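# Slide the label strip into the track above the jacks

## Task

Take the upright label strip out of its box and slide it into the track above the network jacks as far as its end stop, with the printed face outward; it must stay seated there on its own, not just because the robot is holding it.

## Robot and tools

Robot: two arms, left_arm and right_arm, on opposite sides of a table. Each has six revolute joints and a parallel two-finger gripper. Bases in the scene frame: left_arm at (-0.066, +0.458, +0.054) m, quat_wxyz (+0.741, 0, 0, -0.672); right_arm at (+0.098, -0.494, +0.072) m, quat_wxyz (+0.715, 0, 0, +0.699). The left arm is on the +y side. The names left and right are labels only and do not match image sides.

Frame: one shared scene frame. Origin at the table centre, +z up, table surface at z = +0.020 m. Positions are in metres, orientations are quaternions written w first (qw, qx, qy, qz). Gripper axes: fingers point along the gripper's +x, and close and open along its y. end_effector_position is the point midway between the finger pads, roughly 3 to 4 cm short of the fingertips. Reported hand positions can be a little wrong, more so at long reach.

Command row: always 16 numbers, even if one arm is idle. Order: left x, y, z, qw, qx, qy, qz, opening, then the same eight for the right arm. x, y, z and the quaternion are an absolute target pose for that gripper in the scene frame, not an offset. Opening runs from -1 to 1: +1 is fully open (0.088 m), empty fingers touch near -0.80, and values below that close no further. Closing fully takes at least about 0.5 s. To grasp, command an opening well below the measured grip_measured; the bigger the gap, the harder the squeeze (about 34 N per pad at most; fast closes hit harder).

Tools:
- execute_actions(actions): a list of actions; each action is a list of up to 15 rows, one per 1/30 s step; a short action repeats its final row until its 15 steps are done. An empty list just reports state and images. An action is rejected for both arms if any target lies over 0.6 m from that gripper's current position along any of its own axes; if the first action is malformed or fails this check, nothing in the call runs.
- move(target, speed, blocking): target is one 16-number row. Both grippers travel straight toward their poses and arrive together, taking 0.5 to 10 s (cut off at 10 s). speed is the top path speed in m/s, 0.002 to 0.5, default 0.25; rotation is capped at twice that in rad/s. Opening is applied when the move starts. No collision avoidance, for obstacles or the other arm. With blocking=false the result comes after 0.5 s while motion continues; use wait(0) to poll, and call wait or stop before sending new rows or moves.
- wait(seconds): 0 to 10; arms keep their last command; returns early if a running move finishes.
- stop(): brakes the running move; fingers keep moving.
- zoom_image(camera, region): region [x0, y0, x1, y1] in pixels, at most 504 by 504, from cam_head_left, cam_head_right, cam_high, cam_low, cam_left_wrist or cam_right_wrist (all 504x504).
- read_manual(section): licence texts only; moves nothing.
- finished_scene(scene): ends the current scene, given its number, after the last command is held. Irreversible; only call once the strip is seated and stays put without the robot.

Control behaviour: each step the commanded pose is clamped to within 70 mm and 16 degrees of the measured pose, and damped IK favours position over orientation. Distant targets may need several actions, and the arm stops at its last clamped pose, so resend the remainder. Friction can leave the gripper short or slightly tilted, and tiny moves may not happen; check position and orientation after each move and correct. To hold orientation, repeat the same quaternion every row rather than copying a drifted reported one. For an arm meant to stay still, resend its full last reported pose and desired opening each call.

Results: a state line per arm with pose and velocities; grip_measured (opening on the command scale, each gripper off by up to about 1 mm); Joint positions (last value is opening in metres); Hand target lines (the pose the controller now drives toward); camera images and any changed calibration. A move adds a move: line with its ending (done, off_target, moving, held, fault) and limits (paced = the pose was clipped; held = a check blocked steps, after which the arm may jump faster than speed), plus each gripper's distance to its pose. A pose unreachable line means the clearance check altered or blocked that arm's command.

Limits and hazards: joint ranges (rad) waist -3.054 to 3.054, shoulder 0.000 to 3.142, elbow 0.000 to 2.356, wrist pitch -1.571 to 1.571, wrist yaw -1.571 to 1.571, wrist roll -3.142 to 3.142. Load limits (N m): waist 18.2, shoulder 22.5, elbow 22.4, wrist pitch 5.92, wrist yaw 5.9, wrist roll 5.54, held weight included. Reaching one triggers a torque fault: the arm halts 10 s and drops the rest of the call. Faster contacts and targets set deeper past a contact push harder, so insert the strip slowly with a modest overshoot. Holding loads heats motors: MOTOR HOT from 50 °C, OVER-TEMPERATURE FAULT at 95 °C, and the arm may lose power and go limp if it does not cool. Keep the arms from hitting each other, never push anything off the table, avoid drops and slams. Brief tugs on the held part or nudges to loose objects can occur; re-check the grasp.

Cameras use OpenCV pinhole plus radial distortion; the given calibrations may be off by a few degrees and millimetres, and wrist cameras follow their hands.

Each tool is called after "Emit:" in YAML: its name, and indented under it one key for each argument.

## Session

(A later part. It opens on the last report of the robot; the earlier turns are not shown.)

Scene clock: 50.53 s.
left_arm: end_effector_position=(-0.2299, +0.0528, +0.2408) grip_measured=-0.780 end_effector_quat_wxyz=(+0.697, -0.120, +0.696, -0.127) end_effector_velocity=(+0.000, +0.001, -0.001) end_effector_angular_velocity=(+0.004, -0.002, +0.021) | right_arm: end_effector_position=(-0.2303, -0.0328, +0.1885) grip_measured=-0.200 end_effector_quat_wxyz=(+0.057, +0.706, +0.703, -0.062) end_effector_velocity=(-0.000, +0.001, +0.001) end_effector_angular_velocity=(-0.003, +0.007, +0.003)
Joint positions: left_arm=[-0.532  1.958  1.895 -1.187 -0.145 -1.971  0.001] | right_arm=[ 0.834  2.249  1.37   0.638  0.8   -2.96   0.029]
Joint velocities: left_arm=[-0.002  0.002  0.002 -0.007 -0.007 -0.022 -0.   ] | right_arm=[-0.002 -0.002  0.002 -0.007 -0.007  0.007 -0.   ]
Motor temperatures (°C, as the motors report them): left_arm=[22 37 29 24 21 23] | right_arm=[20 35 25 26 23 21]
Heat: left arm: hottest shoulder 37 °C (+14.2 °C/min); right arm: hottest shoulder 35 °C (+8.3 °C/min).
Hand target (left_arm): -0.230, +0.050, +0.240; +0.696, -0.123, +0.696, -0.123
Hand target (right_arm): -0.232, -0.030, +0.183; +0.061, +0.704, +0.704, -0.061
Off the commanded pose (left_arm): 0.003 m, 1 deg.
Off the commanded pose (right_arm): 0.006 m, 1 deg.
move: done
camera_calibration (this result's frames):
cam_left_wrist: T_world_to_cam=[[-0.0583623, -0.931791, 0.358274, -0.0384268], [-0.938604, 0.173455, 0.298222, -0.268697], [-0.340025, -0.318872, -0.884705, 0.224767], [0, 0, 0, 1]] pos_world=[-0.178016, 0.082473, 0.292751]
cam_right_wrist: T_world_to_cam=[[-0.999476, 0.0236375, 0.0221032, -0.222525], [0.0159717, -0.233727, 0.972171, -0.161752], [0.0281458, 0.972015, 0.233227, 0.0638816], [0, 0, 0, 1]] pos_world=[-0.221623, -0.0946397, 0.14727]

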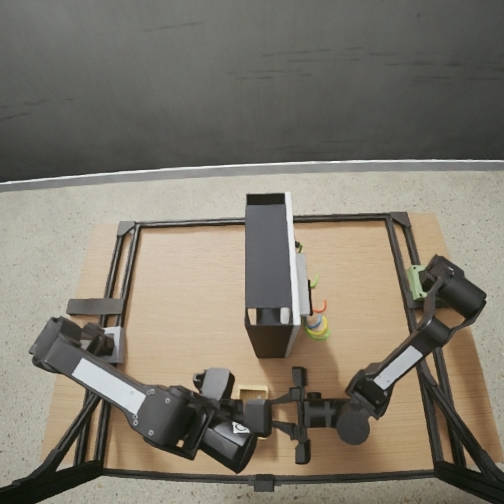

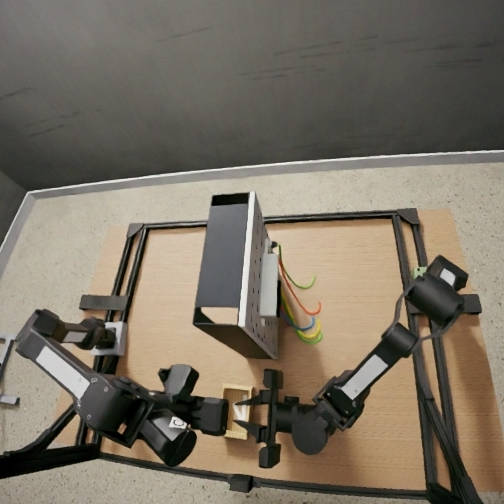

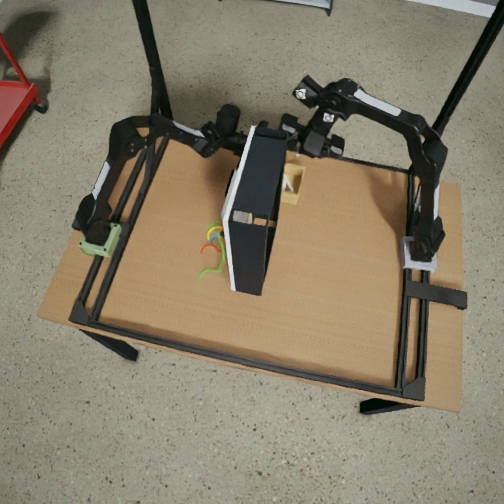

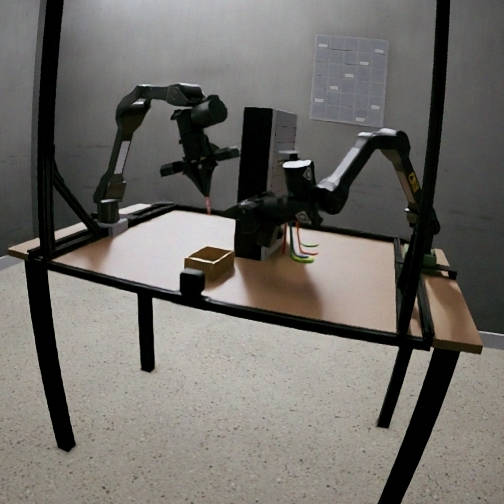

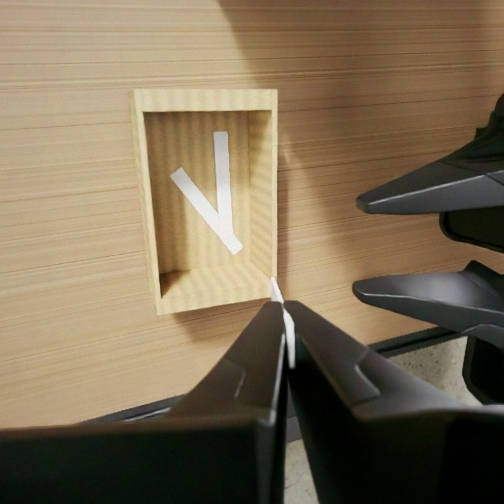

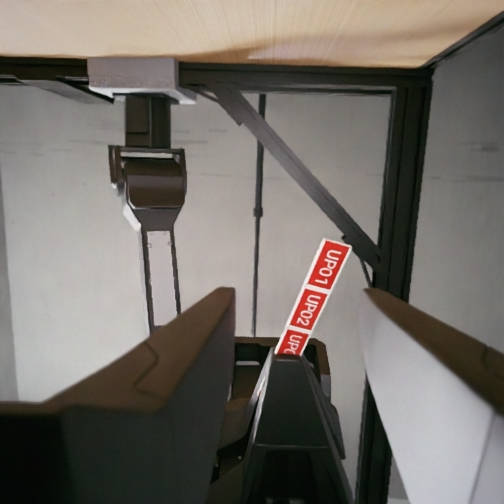

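Emit:
move:
  target: [-0.23,0.05,0.24,0.696,-0.123,0.696,-0.123,-1,-0.245,0.008,0.183,-0.0519,0.7249,0.6645,-0.1735,-0.2]
  speed: 0.08

Scene clock: 60.40 s.
left_arm: end_effector_position=(-0.2300, +0.0527, +0.2407) grip_measured=-0.780 end_effector_quat_wxyz=(+0.697, -0.120, +0.696, -0.126) end_effector_velocity=(+0.003, +0.000, +0.002) end_effector_angular_velocity=(-0.007, -0.017, +0.011) | right_arm: end_effector_position=(-0.2453, +0.0052, +0.1890) grip_measured=-0.200 end_effector_quat_wxyz=(-0.053, +0.721, +0.668, -0.173) end_effector_velocity=(-0.004, +0.001, -0.001) end_effector_angular_velocity=(-0.010, -0.014, +0.011)
Joint positions: left_arm=[-0.532  1.958  1.896 -1.188 -0.145 -1.973  0.001] | right_arm=[ 0.807  2.379  1.626  0.491  0.815 -2.63   0.029]
Joint velocities: left_arm=[-0.002 -0.002  0.002 -0.007 -0.022 -0.007 -0.   ] | right_arm=[ 0.002  0.007  0.017 -0.022 -0.007 -0.007 -0.   ]
Motor temperatures (°C, as the motors report them): left_arm=[22 37 30 24 21 23] | right_arm=[20 36 27 26 23 21]
Heat: left arm: hottest shoulder 37 °C (+12.1 °C/min); right arm: hottest shoulder 36 °C (+8.1 °C/min).
Hand target (left_arm): -0.230, +0.050, +0.240; +0.696, -0.123, +0.696, -0.123
Hand target (right_arm): -0.245, +0.008, +0.183; -0.052, +0.725, +0.665, -0.173
Off the commanded pose (left_arm): 0.003 m, 0 deg.
Off the commanded pose (right_arm): 0.007 m, 1 deg.
move: done
camera_calibration (this result's frames):
cam_left_wrist: T_world_to_cam=[[-0.0568966, -0.931997, 0.357972, -0.0380637], [-0.938743, 0.172007, 0.298623, -0.268744], [-0.339889, -0.319053, -0.884692, 0.224667], [0, 0, 0, 1]] pos_world=[-0.178085, 0.0824313, 0.29264]
cam_right_wrist: T_world_to_cam=[[-0.938929, 0.119768, 0.322595, -0.280842], [0.286838, -0.245475, 0.925994, -0.0778196], [0.190094, 0.961976, 0.19613, 0.0740647], [0, 0, 0, 1]] pos_world=[-0.255448, -0.0567153, 0.148132]

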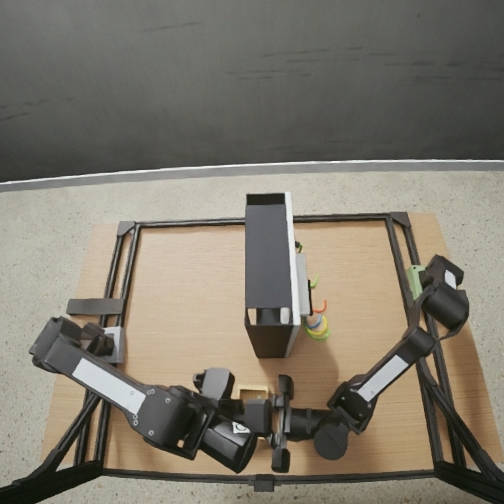

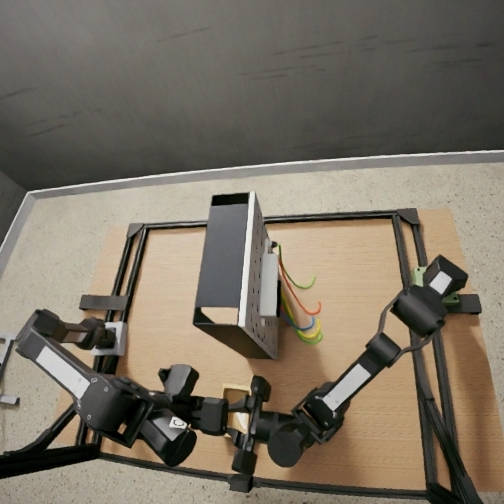

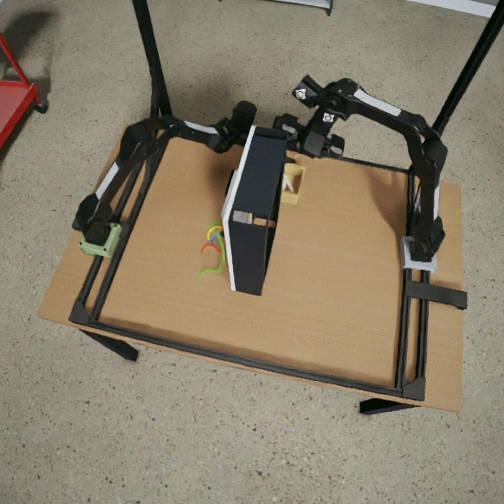

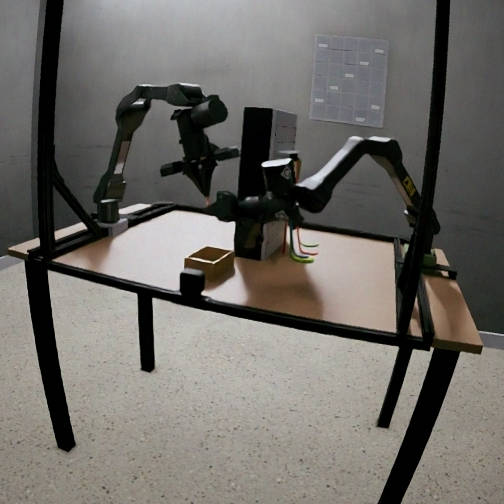

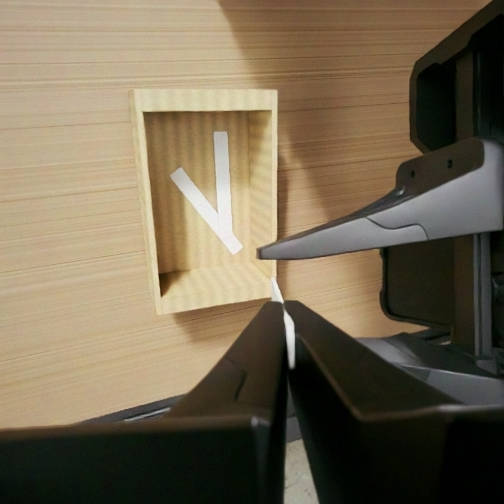

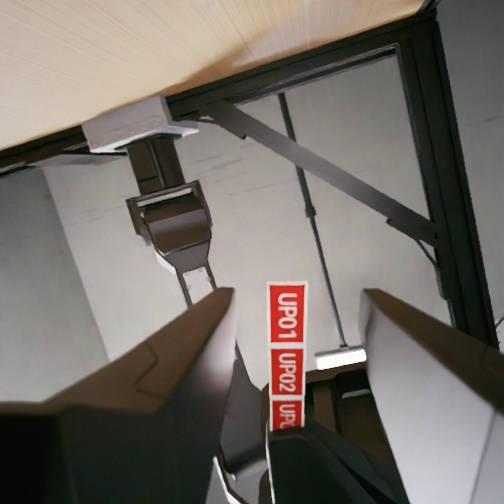

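Tips are ~4 mm past. Shift +x 3 mm, forward 6 mm.

Emit:
execute_actions:
  actions:
    - [[-0.23,0.05,0.24,0.696,-0.123,0.696,-0.123,-1,-0.241,0.0135,0.181,-0.0519,0.7249,0.6645,-0.1735,-0.35]]
    - [[-0.23,0.05,0.24,0.696,-0.123,0.696,-0.123,-1,-0.241,0.0135,0.181,-0.0519,0.7249,0.6645,-0.1735,-0.45]]

Scene clock: 65.43 s.
left_arm: end_effector_position=(-0.2299, +0.0525, +0.2406) grip_measured=-0.780 end_effector_quat_wxyz=(+0.697, -0.120, +0.696, -0.126) end_effector_velocity=(+0.004, +0.004, -0.001) end_effector_angular_velocity=(+0.017, -0.018, -0.002) | right_arm: end_effector_position=(-0.2385, +0.0114, +0.1866) grip_measured=-0.449 end_effector_quat_wxyz=(-0.055, +0.726, +0.663, -0.173) end_effector_velocity=(+0.000, +0.001, +0.001) end_effector_angular_velocity=(-0.004, -0.008, +0.006)
Joint positions: left_arm=[-0.531  1.959  1.896 -1.188 -0.145 -1.973  0.001] | right_arm=[ 0.792  2.388  1.632  0.493  0.814 -2.628  0.017]
Joint velocities: left_arm=[ 0.002 -0.002 -0.002 -0.022 -0.007  0.007  0.   ] | right_arm=[-0.002 -0.002  0.002 -0.007 -0.007 -0.007 -0.001]
Motor temperatures (°C, as the motors report them): left_arm=[22 37 31 24 21 23] | right_arm=[20 36 27 27 23 21]
Heat: left arm: hottest shoulder 37 °C (+11.1 °C/min); right arm: hottest shoulder 36 °C (+8.1 °C/min).
Hand target (left_arm): -0.230, +0.050, +0.240; +0.696, -0.123, +0.696, -0.123
Hand target (right_arm): -0.241, +0.013, +0.181; -0.052, +0.725, +0.665, -0.174
Off the commanded pose (left_arm): 0.003 m, 0 deg.
Off the commanded pose (right_arm): 0.006 m, 0 deg.
camera_calibration (this result's frames):
cam_left_wrist: T_world_to_cam=[[-0.0565984, -0.932143, 0.35764, -0.0380144], [-0.938856, 0.171545, 0.298532, -0.268563], [-0.339626, -0.318877, -0.884857, 0.224653], [0, 0, 0, 1]] pos_world=[-0.177996, 0.0822727, 0.292556]
cam_right_wrist: T_world_to_cam=[[-0.936645, 0.134194, 0.323556, -0.274145], [0.284108, -0.249252, 0.925827, -0.0766107], [0.204888, 0.959096, 0.195335, 0.0709784], [0, 0, 0, 1]] pos_world=[-0.249553, -0.0503817, 0.145765]

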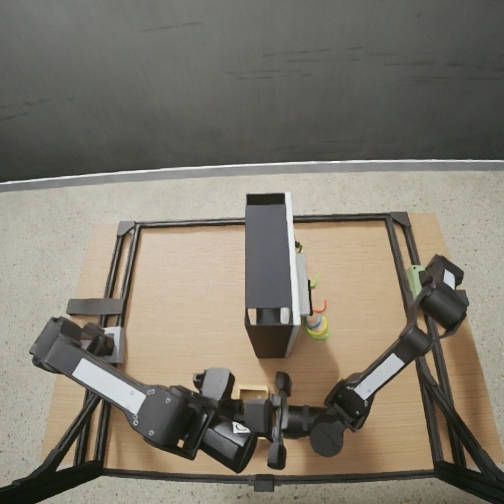

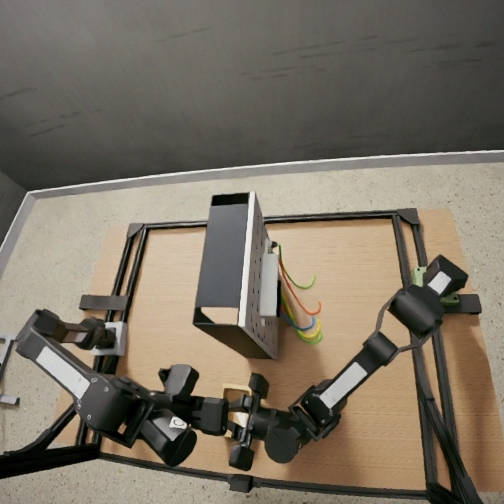

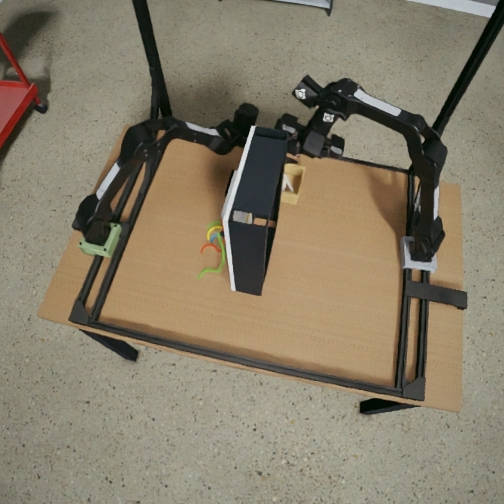

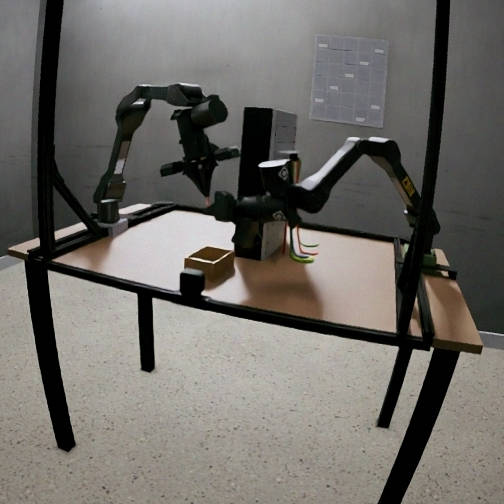

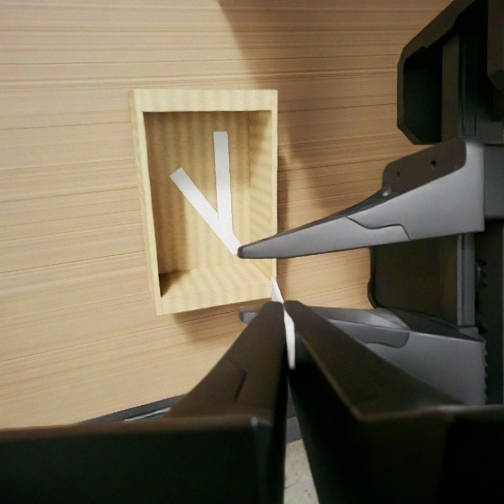

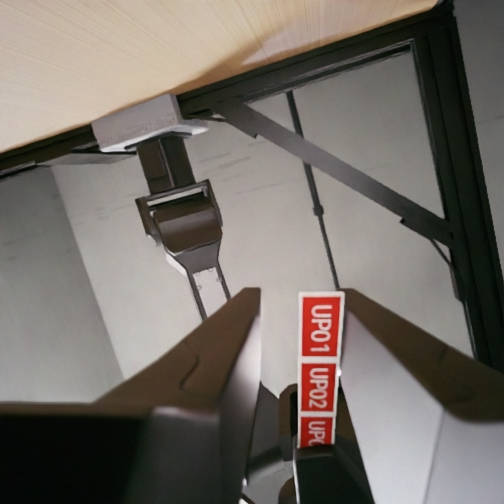

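Emit:
move:
  target: [-0.23,0.05,0.24,0.696,-0.123,0.696,-0.123,-1,-0.2445,0.014,0.182,-0.0519,0.7249,0.6645,-0.1735,-0.45]
  speed: 0.01

Scene clock: 70.53 s.
left_arm: end_effector_position=(-0.2299, +0.0525, +0.2406) grip_measured=-0.780 end_effector_quat_wxyz=(+0.697, -0.120, +0.696, -0.126) end_effector_velocity=(+0.001, +0.002, -0.000) end_effector_angular_velocity=(+0.004, -0.002, +0.021) | right_arm: end_effector_position=(-0.2411, +0.0128, +0.1881) grip_measured=-0.450 end_effector_quat_wxyz=(-0.055, +0.726, +0.663, -0.173) end_effector_velocity=(+0.003, +0.003, -0.002) end_effector_angular_velocity=(-0.006, +0.003, -0.002)
Joint positions: left_arm=[-0.531  1.96   1.897 -1.188 -0.145 -1.973  0.001] | right_arm=[ 0.793  2.395  1.651  0.482  0.814 -2.628  0.017]
Joint velocities: left_arm=[-0.002 -0.002 -0.002 -0.007 -0.007 -0.022 -0.   ] | right_arm=[-0.007  0.002  0.002 -0.007 -0.007  0.007 -0.   ]
Motor temperatures (°C, as the motors report them): left_arm=[22 38 31 24 21 23] | right_arm=[20 37 28 27 23 21]
Heat: left arm: hottest shoulder 38 °C (+11.1 °C/min); right arm: hottest shoulder 37 °C (+9.1 °C/min).
Hand target (left_arm): -0.230, +0.050, +0.240; +0.696, -0.123, +0.696, -0.123
Hand target (right_arm): -0.245, +0.014, +0.182; -0.052, +0.725, +0.665, -0.174
Off the commanded pose (left_arm): 0.003 m, 0 deg.
Off the commanded pose (right_arm): 0.007 m, 0 deg.
move: done
camera_calibration (this result's frames):
cam_left_wrist: T_world_to_cam=[[-0.0562175, -0.932163, 0.357648, -0.037995], [-0.938878, 0.171209, 0.298655, -0.268591], [-0.339627, -0.318998, -0.884813, 0.224575], [0, 0, 0, 1]] pos_world=[-0.178039, 0.0822067, 0.292511]
cam_right_wrist: T_world_to_cam=[[-0.936504, 0.13241, 0.324696, -0.277516], [0.285472, -0.249831, 0.925251, -0.0764508], [0.203632, 0.959193, 0.196168, 0.0693652], [0, 0, 0, 1]] pos_world=[-0.252196, -0.0488884, 0.147238]

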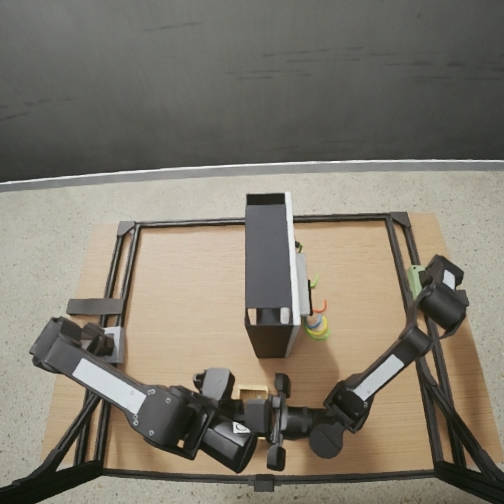

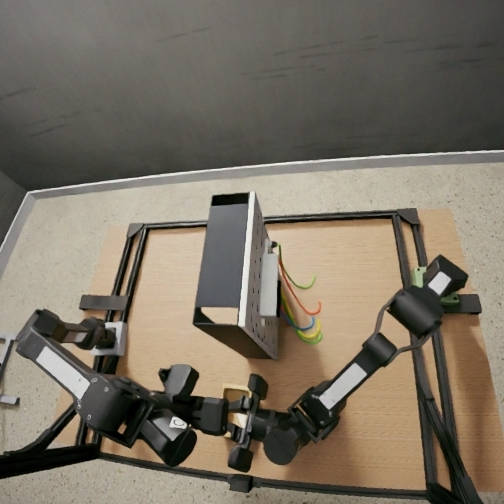

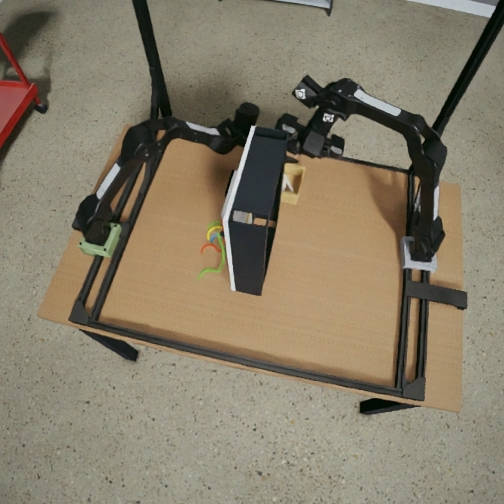

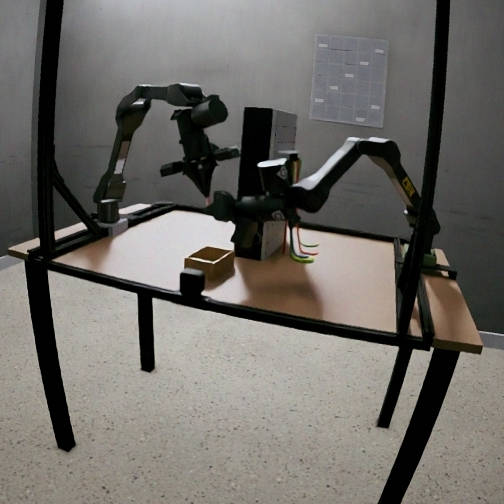

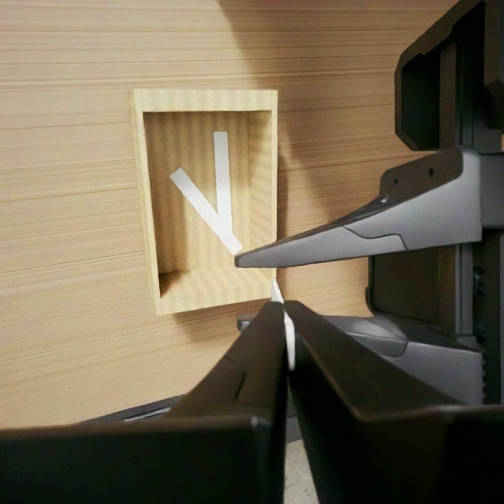

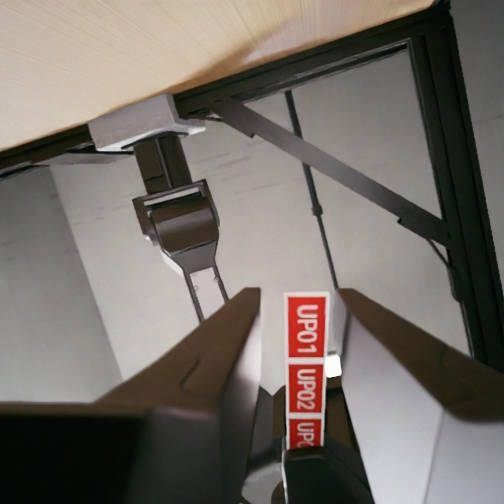

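Emit:
execute_actions:
  actions:
    - [[-0.23,0.05,0.24,0.696,-0.123,0.696,-0.123,-1,-0.2445,0.014,0.182,-0.0519,0.7249,0.6645,-0.1735,-0.6]]
    - [[-0.23,0.05,0.24,0.696,-0.123,0.696,-0.123,-1,-0.2445,0.014,0.182,-0.0519,0.7249,0.6645,-0.1735,-0.73]]
    - [[-0.23,0.05,0.24,0.696,-0.123,0.696,-0.123,-0.5,-0.2445,0.014,0.182,-0.0519,0.7249,0.6645,-0.1735,-0.73]]
    - [[-0.23,0.068,0.28,0.696,-0.123,0.696,-0.123,-0.5,-0.2445,0.014,0.182,-0.0519,0.7249,0.6645,-0.1735,-0.73]]
    - [[-0.23,0.125,0.285,0.696,-0.123,0.696,-0.123,-0.5,-0.2445,0.014,0.182,-0.0519,0.7249,0.6645,-0.1735,-0.73]]

Emit:
move:
  target: [-0.23,0.2,0.28,0.696,-0.123,0.696,-0.123,-0.5,-0.19,-0.13,0.305,0.5377,-0.5377,-0.4592,0.4592,-0.73]

Emit:
move:
  target: [-0.23,0.2,0.28,0.696,-0.123,0.696,-0.123,-0.5,-0.13,-0.13,0.305,0.5377,-0.5377,-0.4592,0.4592,-0.73]
  speed: 0.08

Emit:
zoom_image:
  camera: "cam_head_left"
  region: [265,270,355,360]

Emit:
zoom_image:
  camera: "cam_head_right"
  region: [235,270,325,360]

Scene clock: 82.40 s.
left_arm: end_effector_position=(-0.2307, +0.1227, +0.2855) grip_measured=-0.500 end_effector_quat_wxyz=(+0.696, -0.121, +0.697, -0.123) end_effector_velocity=(+0.008, +0.009, -0.018) end_effector_angular_velocity=(+0.047, -0.044, +0.025) | right_arm: end_effector_position=(-0.2419, +0.0132, +0.1882) grip_measured=-0.663 end_effector_quat_wxyz=(-0.056, +0.725, +0.664, -0.173) end_effector_velocity=(+0.003, +0.003, +0.001) end_effector_angular_velocity=(-0.004, -0.008, +0.001)
Joint positions: left_arm=[-0.622  1.748  1.806 -1.325 -0.168 -2.066  0.015] | right_arm=[ 0.794  2.397  1.655  0.481  0.814 -2.629  0.007]
Joint velocities: left_arm=[-0.002 -0.007 -0.066 -0.007 -0.022 -0.022 -0.   ] | right_arm=[-0.007 -0.002  0.002 -0.007 -0.007 -0.007  0.001]
Motor temperatures (°C, as the motors report them): left_arm=[22 38 32 24 21 23] | right_arm=[20 38 29 27 23 21]
Heat: left arm: hottest shoulder 38 °C (+9.1 °C/min); right arm: hottest shoulder 38 °C (+9.1 °C/min).
Hand target (left_arm): -0.230, +0.125, +0.285; +0.696, -0.123, +0.696, -0.123
Hand target (right_arm): -0.244, +0.014, +0.182; -0.052, +0.725, +0.665, -0.174
Off the commanded pose (left_arm): 0.002 m, 0 deg.
Off the commanded pose (right_arm): 0.007 m, 0 deg.
camera_calibration (this result's frames):
cam_left_wrist: T_world_to_cam=[[-0.0511603, -0.933413, 0.355138, 0.0133694], [-0.93808, 0.166911, 0.303557, -0.295457], [-0.34262, -0.317618, -0.884155, 0.285424], [0, 0, 0, 1]] pos_world=[-0.178686, 0.15245, 0.337299]
cam_right_wrist: T_world_to_cam=[[-0.936538, 0.131496, 0.32497, -0.278316], [0.285887, -0.250019, 0.925072, -0.0761053], [0.202892, 0.95927, 0.196559, 0.0688983], [0, 0, 0, 1]] pos_world=[-0.252875, -0.0485224, 0.147305]

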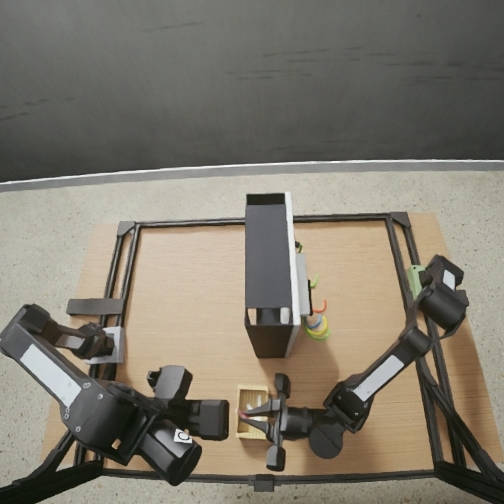

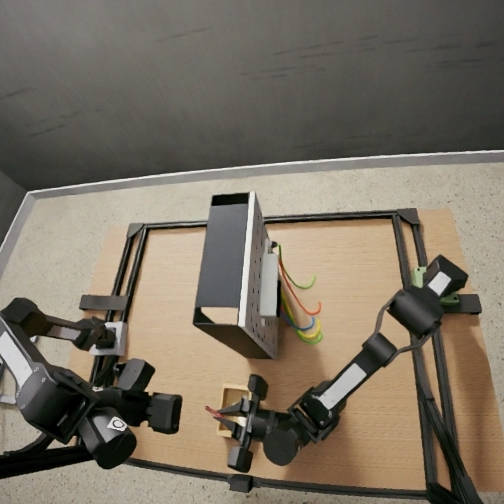

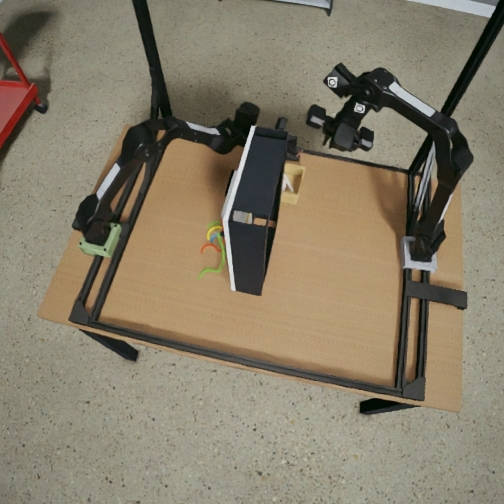

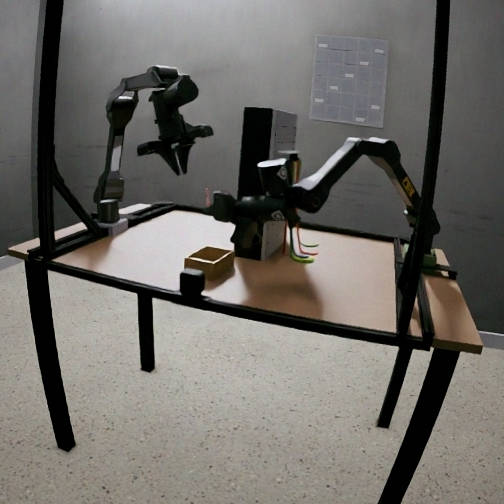

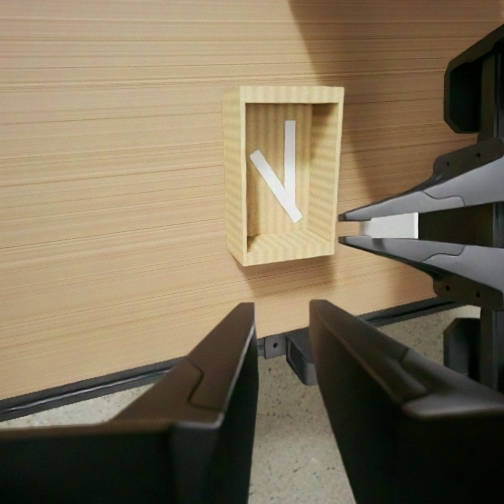

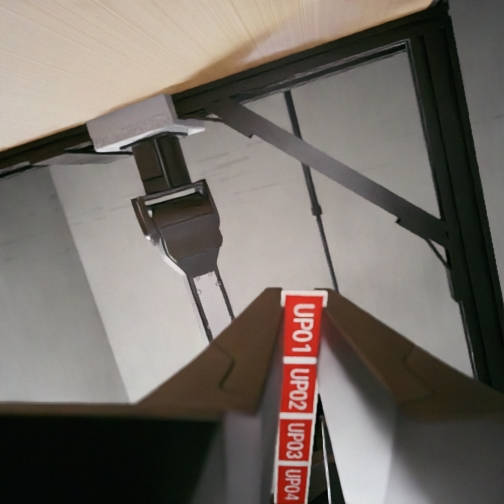

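Scene clock: 85.37 s.
left_arm: end_effector_position=(-0.2318, +0.1977, +0.2810) grip_measured=-0.500 end_effector_quat_wxyz=(+0.695, -0.122, +0.697, -0.124) end_effector_velocity=(+0.001, +0.002, -0.001) end_effector_angular_velocity=(-0.003, -0.017, +0.015) | right_arm: end_effector_position=(-0.1924, -0.1270, +0.3027) grip_measured=-0.663 end_effector_quat_wxyz=(+0.535, -0.538, -0.462, +0.459) end_effector_velocity=(+0.002, -0.001, -0.002) end_effector_angular_velocity=(-0.006, -0.003, +0.005)
Joint positions: left_arm=[-0.767  1.51   1.537 -1.318 -0.211 -2.207  0.015] | right_arm=[ 0.986  1.86   1.099  0.762  1.114 -1.577  0.007]
Joint velocities: left_arm=[-0.012 -0.002 -0.007 -0.007 -0.022 -0.022 -0.   ] | right_arm=[-0.002 -0.007 -0.012 -0.007 -0.007  0.007 -0.   ]
Motor temperatures (°C, as the motors report them): left_arm=[22 38 32 24 21 23] | right_arm=[20 39 29 27 23 21]
Heat: left arm: hottest shoulder 38 °C (+9.1 °C/min); right arm: hottest shoulder 39 °C (+9.1 °C/min).
Hand target (left_arm): -0.230, +0.200, +0.281; +0.696, -0.123, +0.696, -0.123
Hand target (right_arm): -0.189, -0.130, +0.304; +0.537, -0.537, -0.460, +0.460
Off the commanded pose (left_arm): 0.003 m, 0 deg.
Off the commanded pose (right_arm): 0.004 m, 0 deg.
move: done
camera_calibration (this result's frames):
cam_left_wrist: T_world_to_cam=[[-0.0509489, -0.932764, 0.35687, 0.0843496], [-0.937842, 0.167518, 0.303957, -0.307823], [-0.343302, -0.319201, -0.88332, 0.304773], [0, 0, 0, 1]] pos_world=[-0.179763, 0.227528, 0.332675]
cam_right_wrist: T_world_to_cam=[[0.0159631, 0.0138075, 0.999777, -0.28672], [0.849811, -0.52705, -0.00628977, 0.124042], [0.526846, 0.849722, -0.0201471, 0.284839], [0, 0, 0, 1]] pos_world=[-0.250902, -0.172699, 0.293175]

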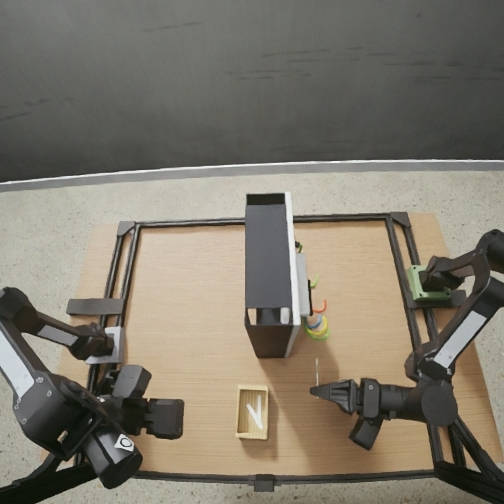

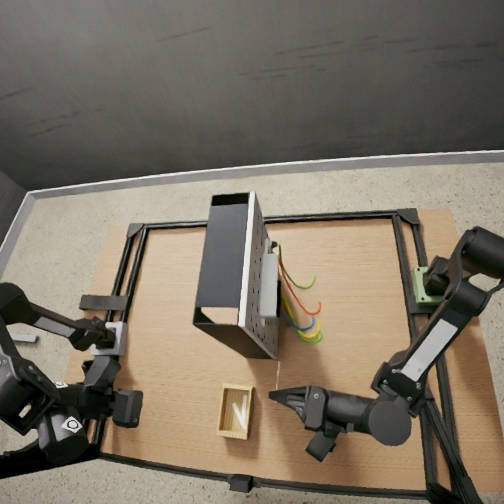

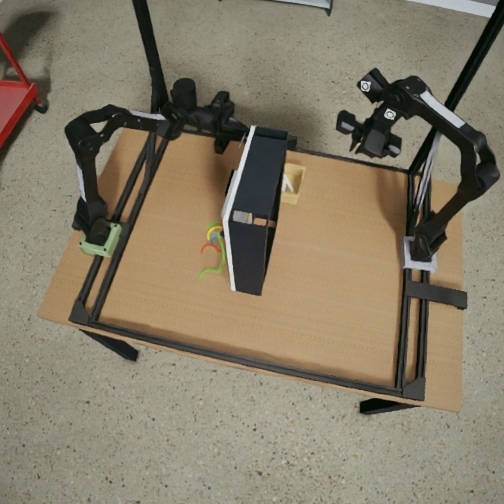

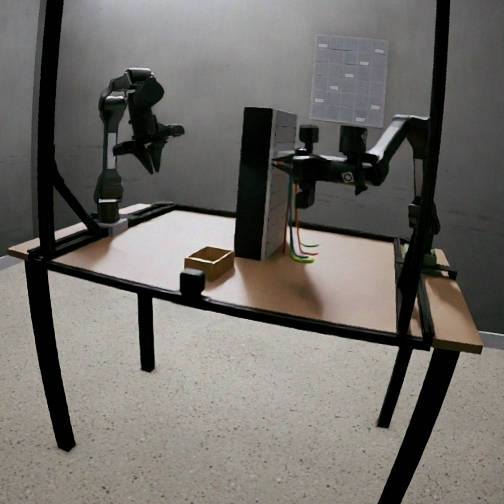

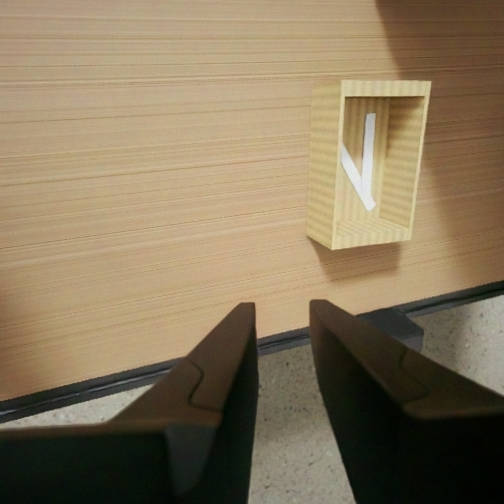

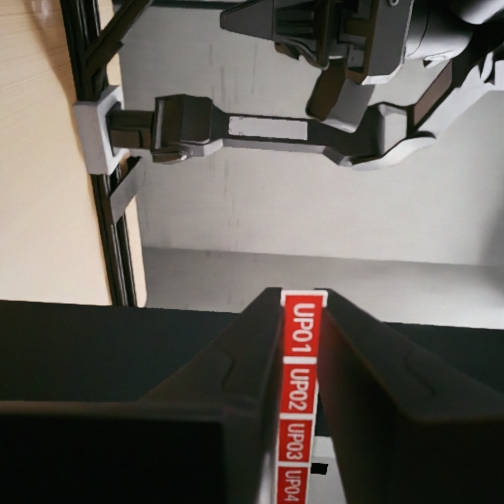

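Scene clock: 86.50 s.
left_arm: end_effector_position=(-0.2315, +0.1982, +0.2804) grip_measured=-0.500 end_effector_quat_wxyz=(+0.696, -0.121, +0.697, -0.123) end_effector_velocity=(+0.002, +0.003, -0.001) end_effector_angular_velocity=(+0.010, -0.002, -0.006) | right_arm: end_effector_position=(-0.1329, -0.1283, +0.3042) grip_measured=-0.661 end_effector_quat_wxyz=(+0.537, -0.540, -0.459, +0.457) end_effector_velocity=(+0.003, -0.002, -0.002) end_effector_angular_velocity=(-0.009, -0.017, +0.005)
Joint positions: left_arm=[-0.767  1.509  1.534 -1.318 -0.211 -2.208  0.015] | right_arm=[ 0.889  1.696  0.901  0.794  1.028 -1.575  0.007]
Joint velocities: left_arm=[ 0.002 -0.007 -0.007 -0.007  0.007  0.007 -0.   ] | right_arm=[-0.002 -0.012 -0.017 -0.007 -0.007 -0.007 -0.   ]
Motor temperatures (°C, as the motors report them): left_arm=[22 38 32 24 21 23] | right_arm=[20 39 28 27 23 21]
Heat: left arm: hottest shoulder 38 °C (+9.1 °C/min); right arm: hottest shoulder 39 °C (+9.1 °C/min).
Hand target (left_arm): -0.230, +0.200, +0.280; +0.696, -0.123, +0.696, -0.123
Hand target (right_arm): -0.130, -0.130, +0.305; +0.538, -0.538, -0.459, +0.459
Off the commanded pose (left_arm): 0.002 m, 0 deg.
Off the commanded pose (right_arm): 0.003 m, 0 deg.
move: done
camera_calibration (this result's frames):
cam_left_wrist: T_world_to_cam=[[-0.0513454, -0.933296, 0.355419, 0.0854705], [-0.938158, 0.167086, 0.303219, -0.30727], [-0.342379, -0.317871, -0.884158, 0.304681], [0, 0, 0, 1]] pos_world=[-0.179563, 0.227959, 0.332179]
cam_right_wrist: T_world_to_cam=[[0.0163205, 0.014146, 0.999767, -0.289006], [0.844336, -0.535778, -0.00620232, 0.0708899], [0.535566, 0.84424, -0.0206881, 0.255192], [0, 0, 0, 1]] pos_world=[-0.19181, -0.173374, 0.294658]

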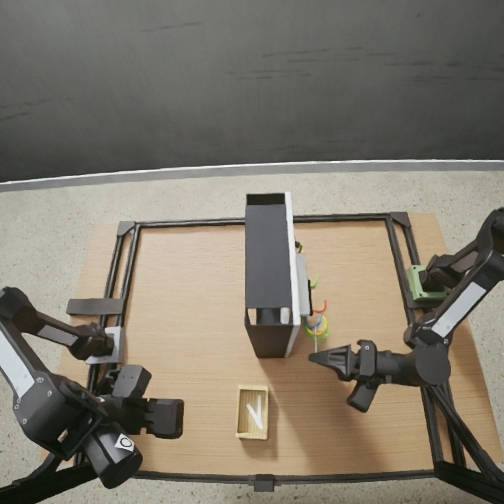

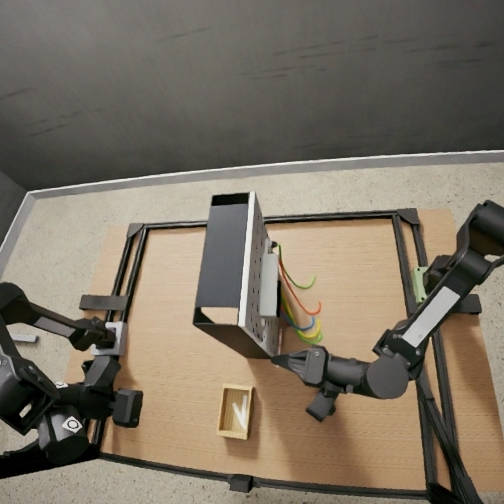

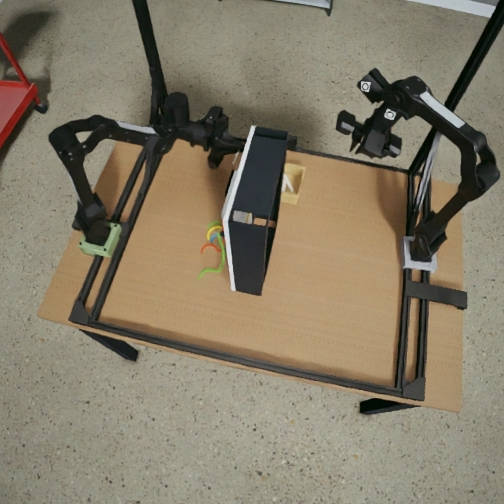

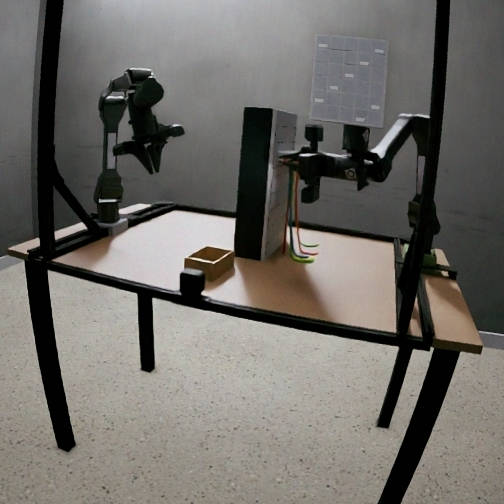

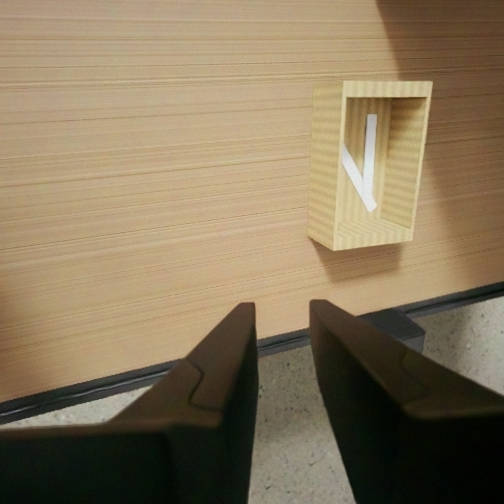

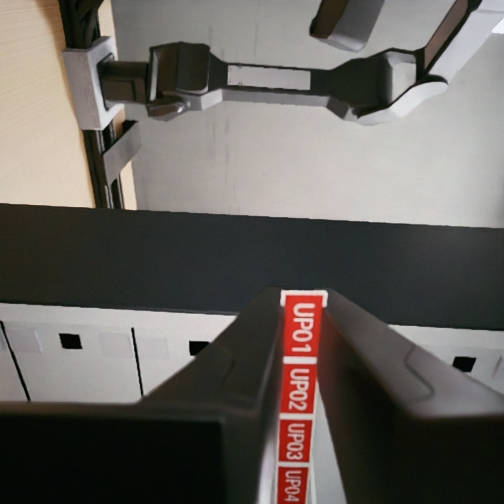

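Region (265, 270, 355, 360) of cam_head_left's 504x504 image, scaled by 5.600, with more detail than that image has.

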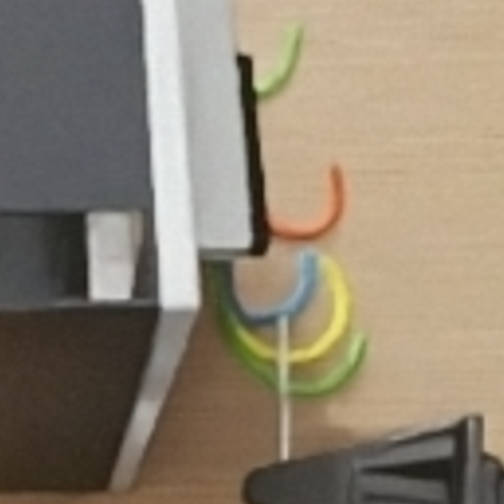

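Region (235, 270, 325, 360) of cam_head_right's 504x504 image, scaled by 5.600, with more detail than that image has.

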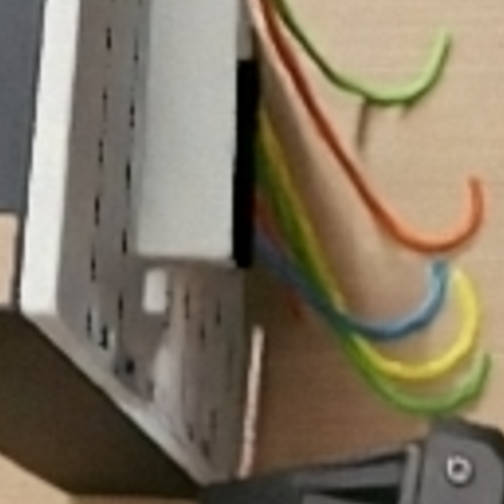

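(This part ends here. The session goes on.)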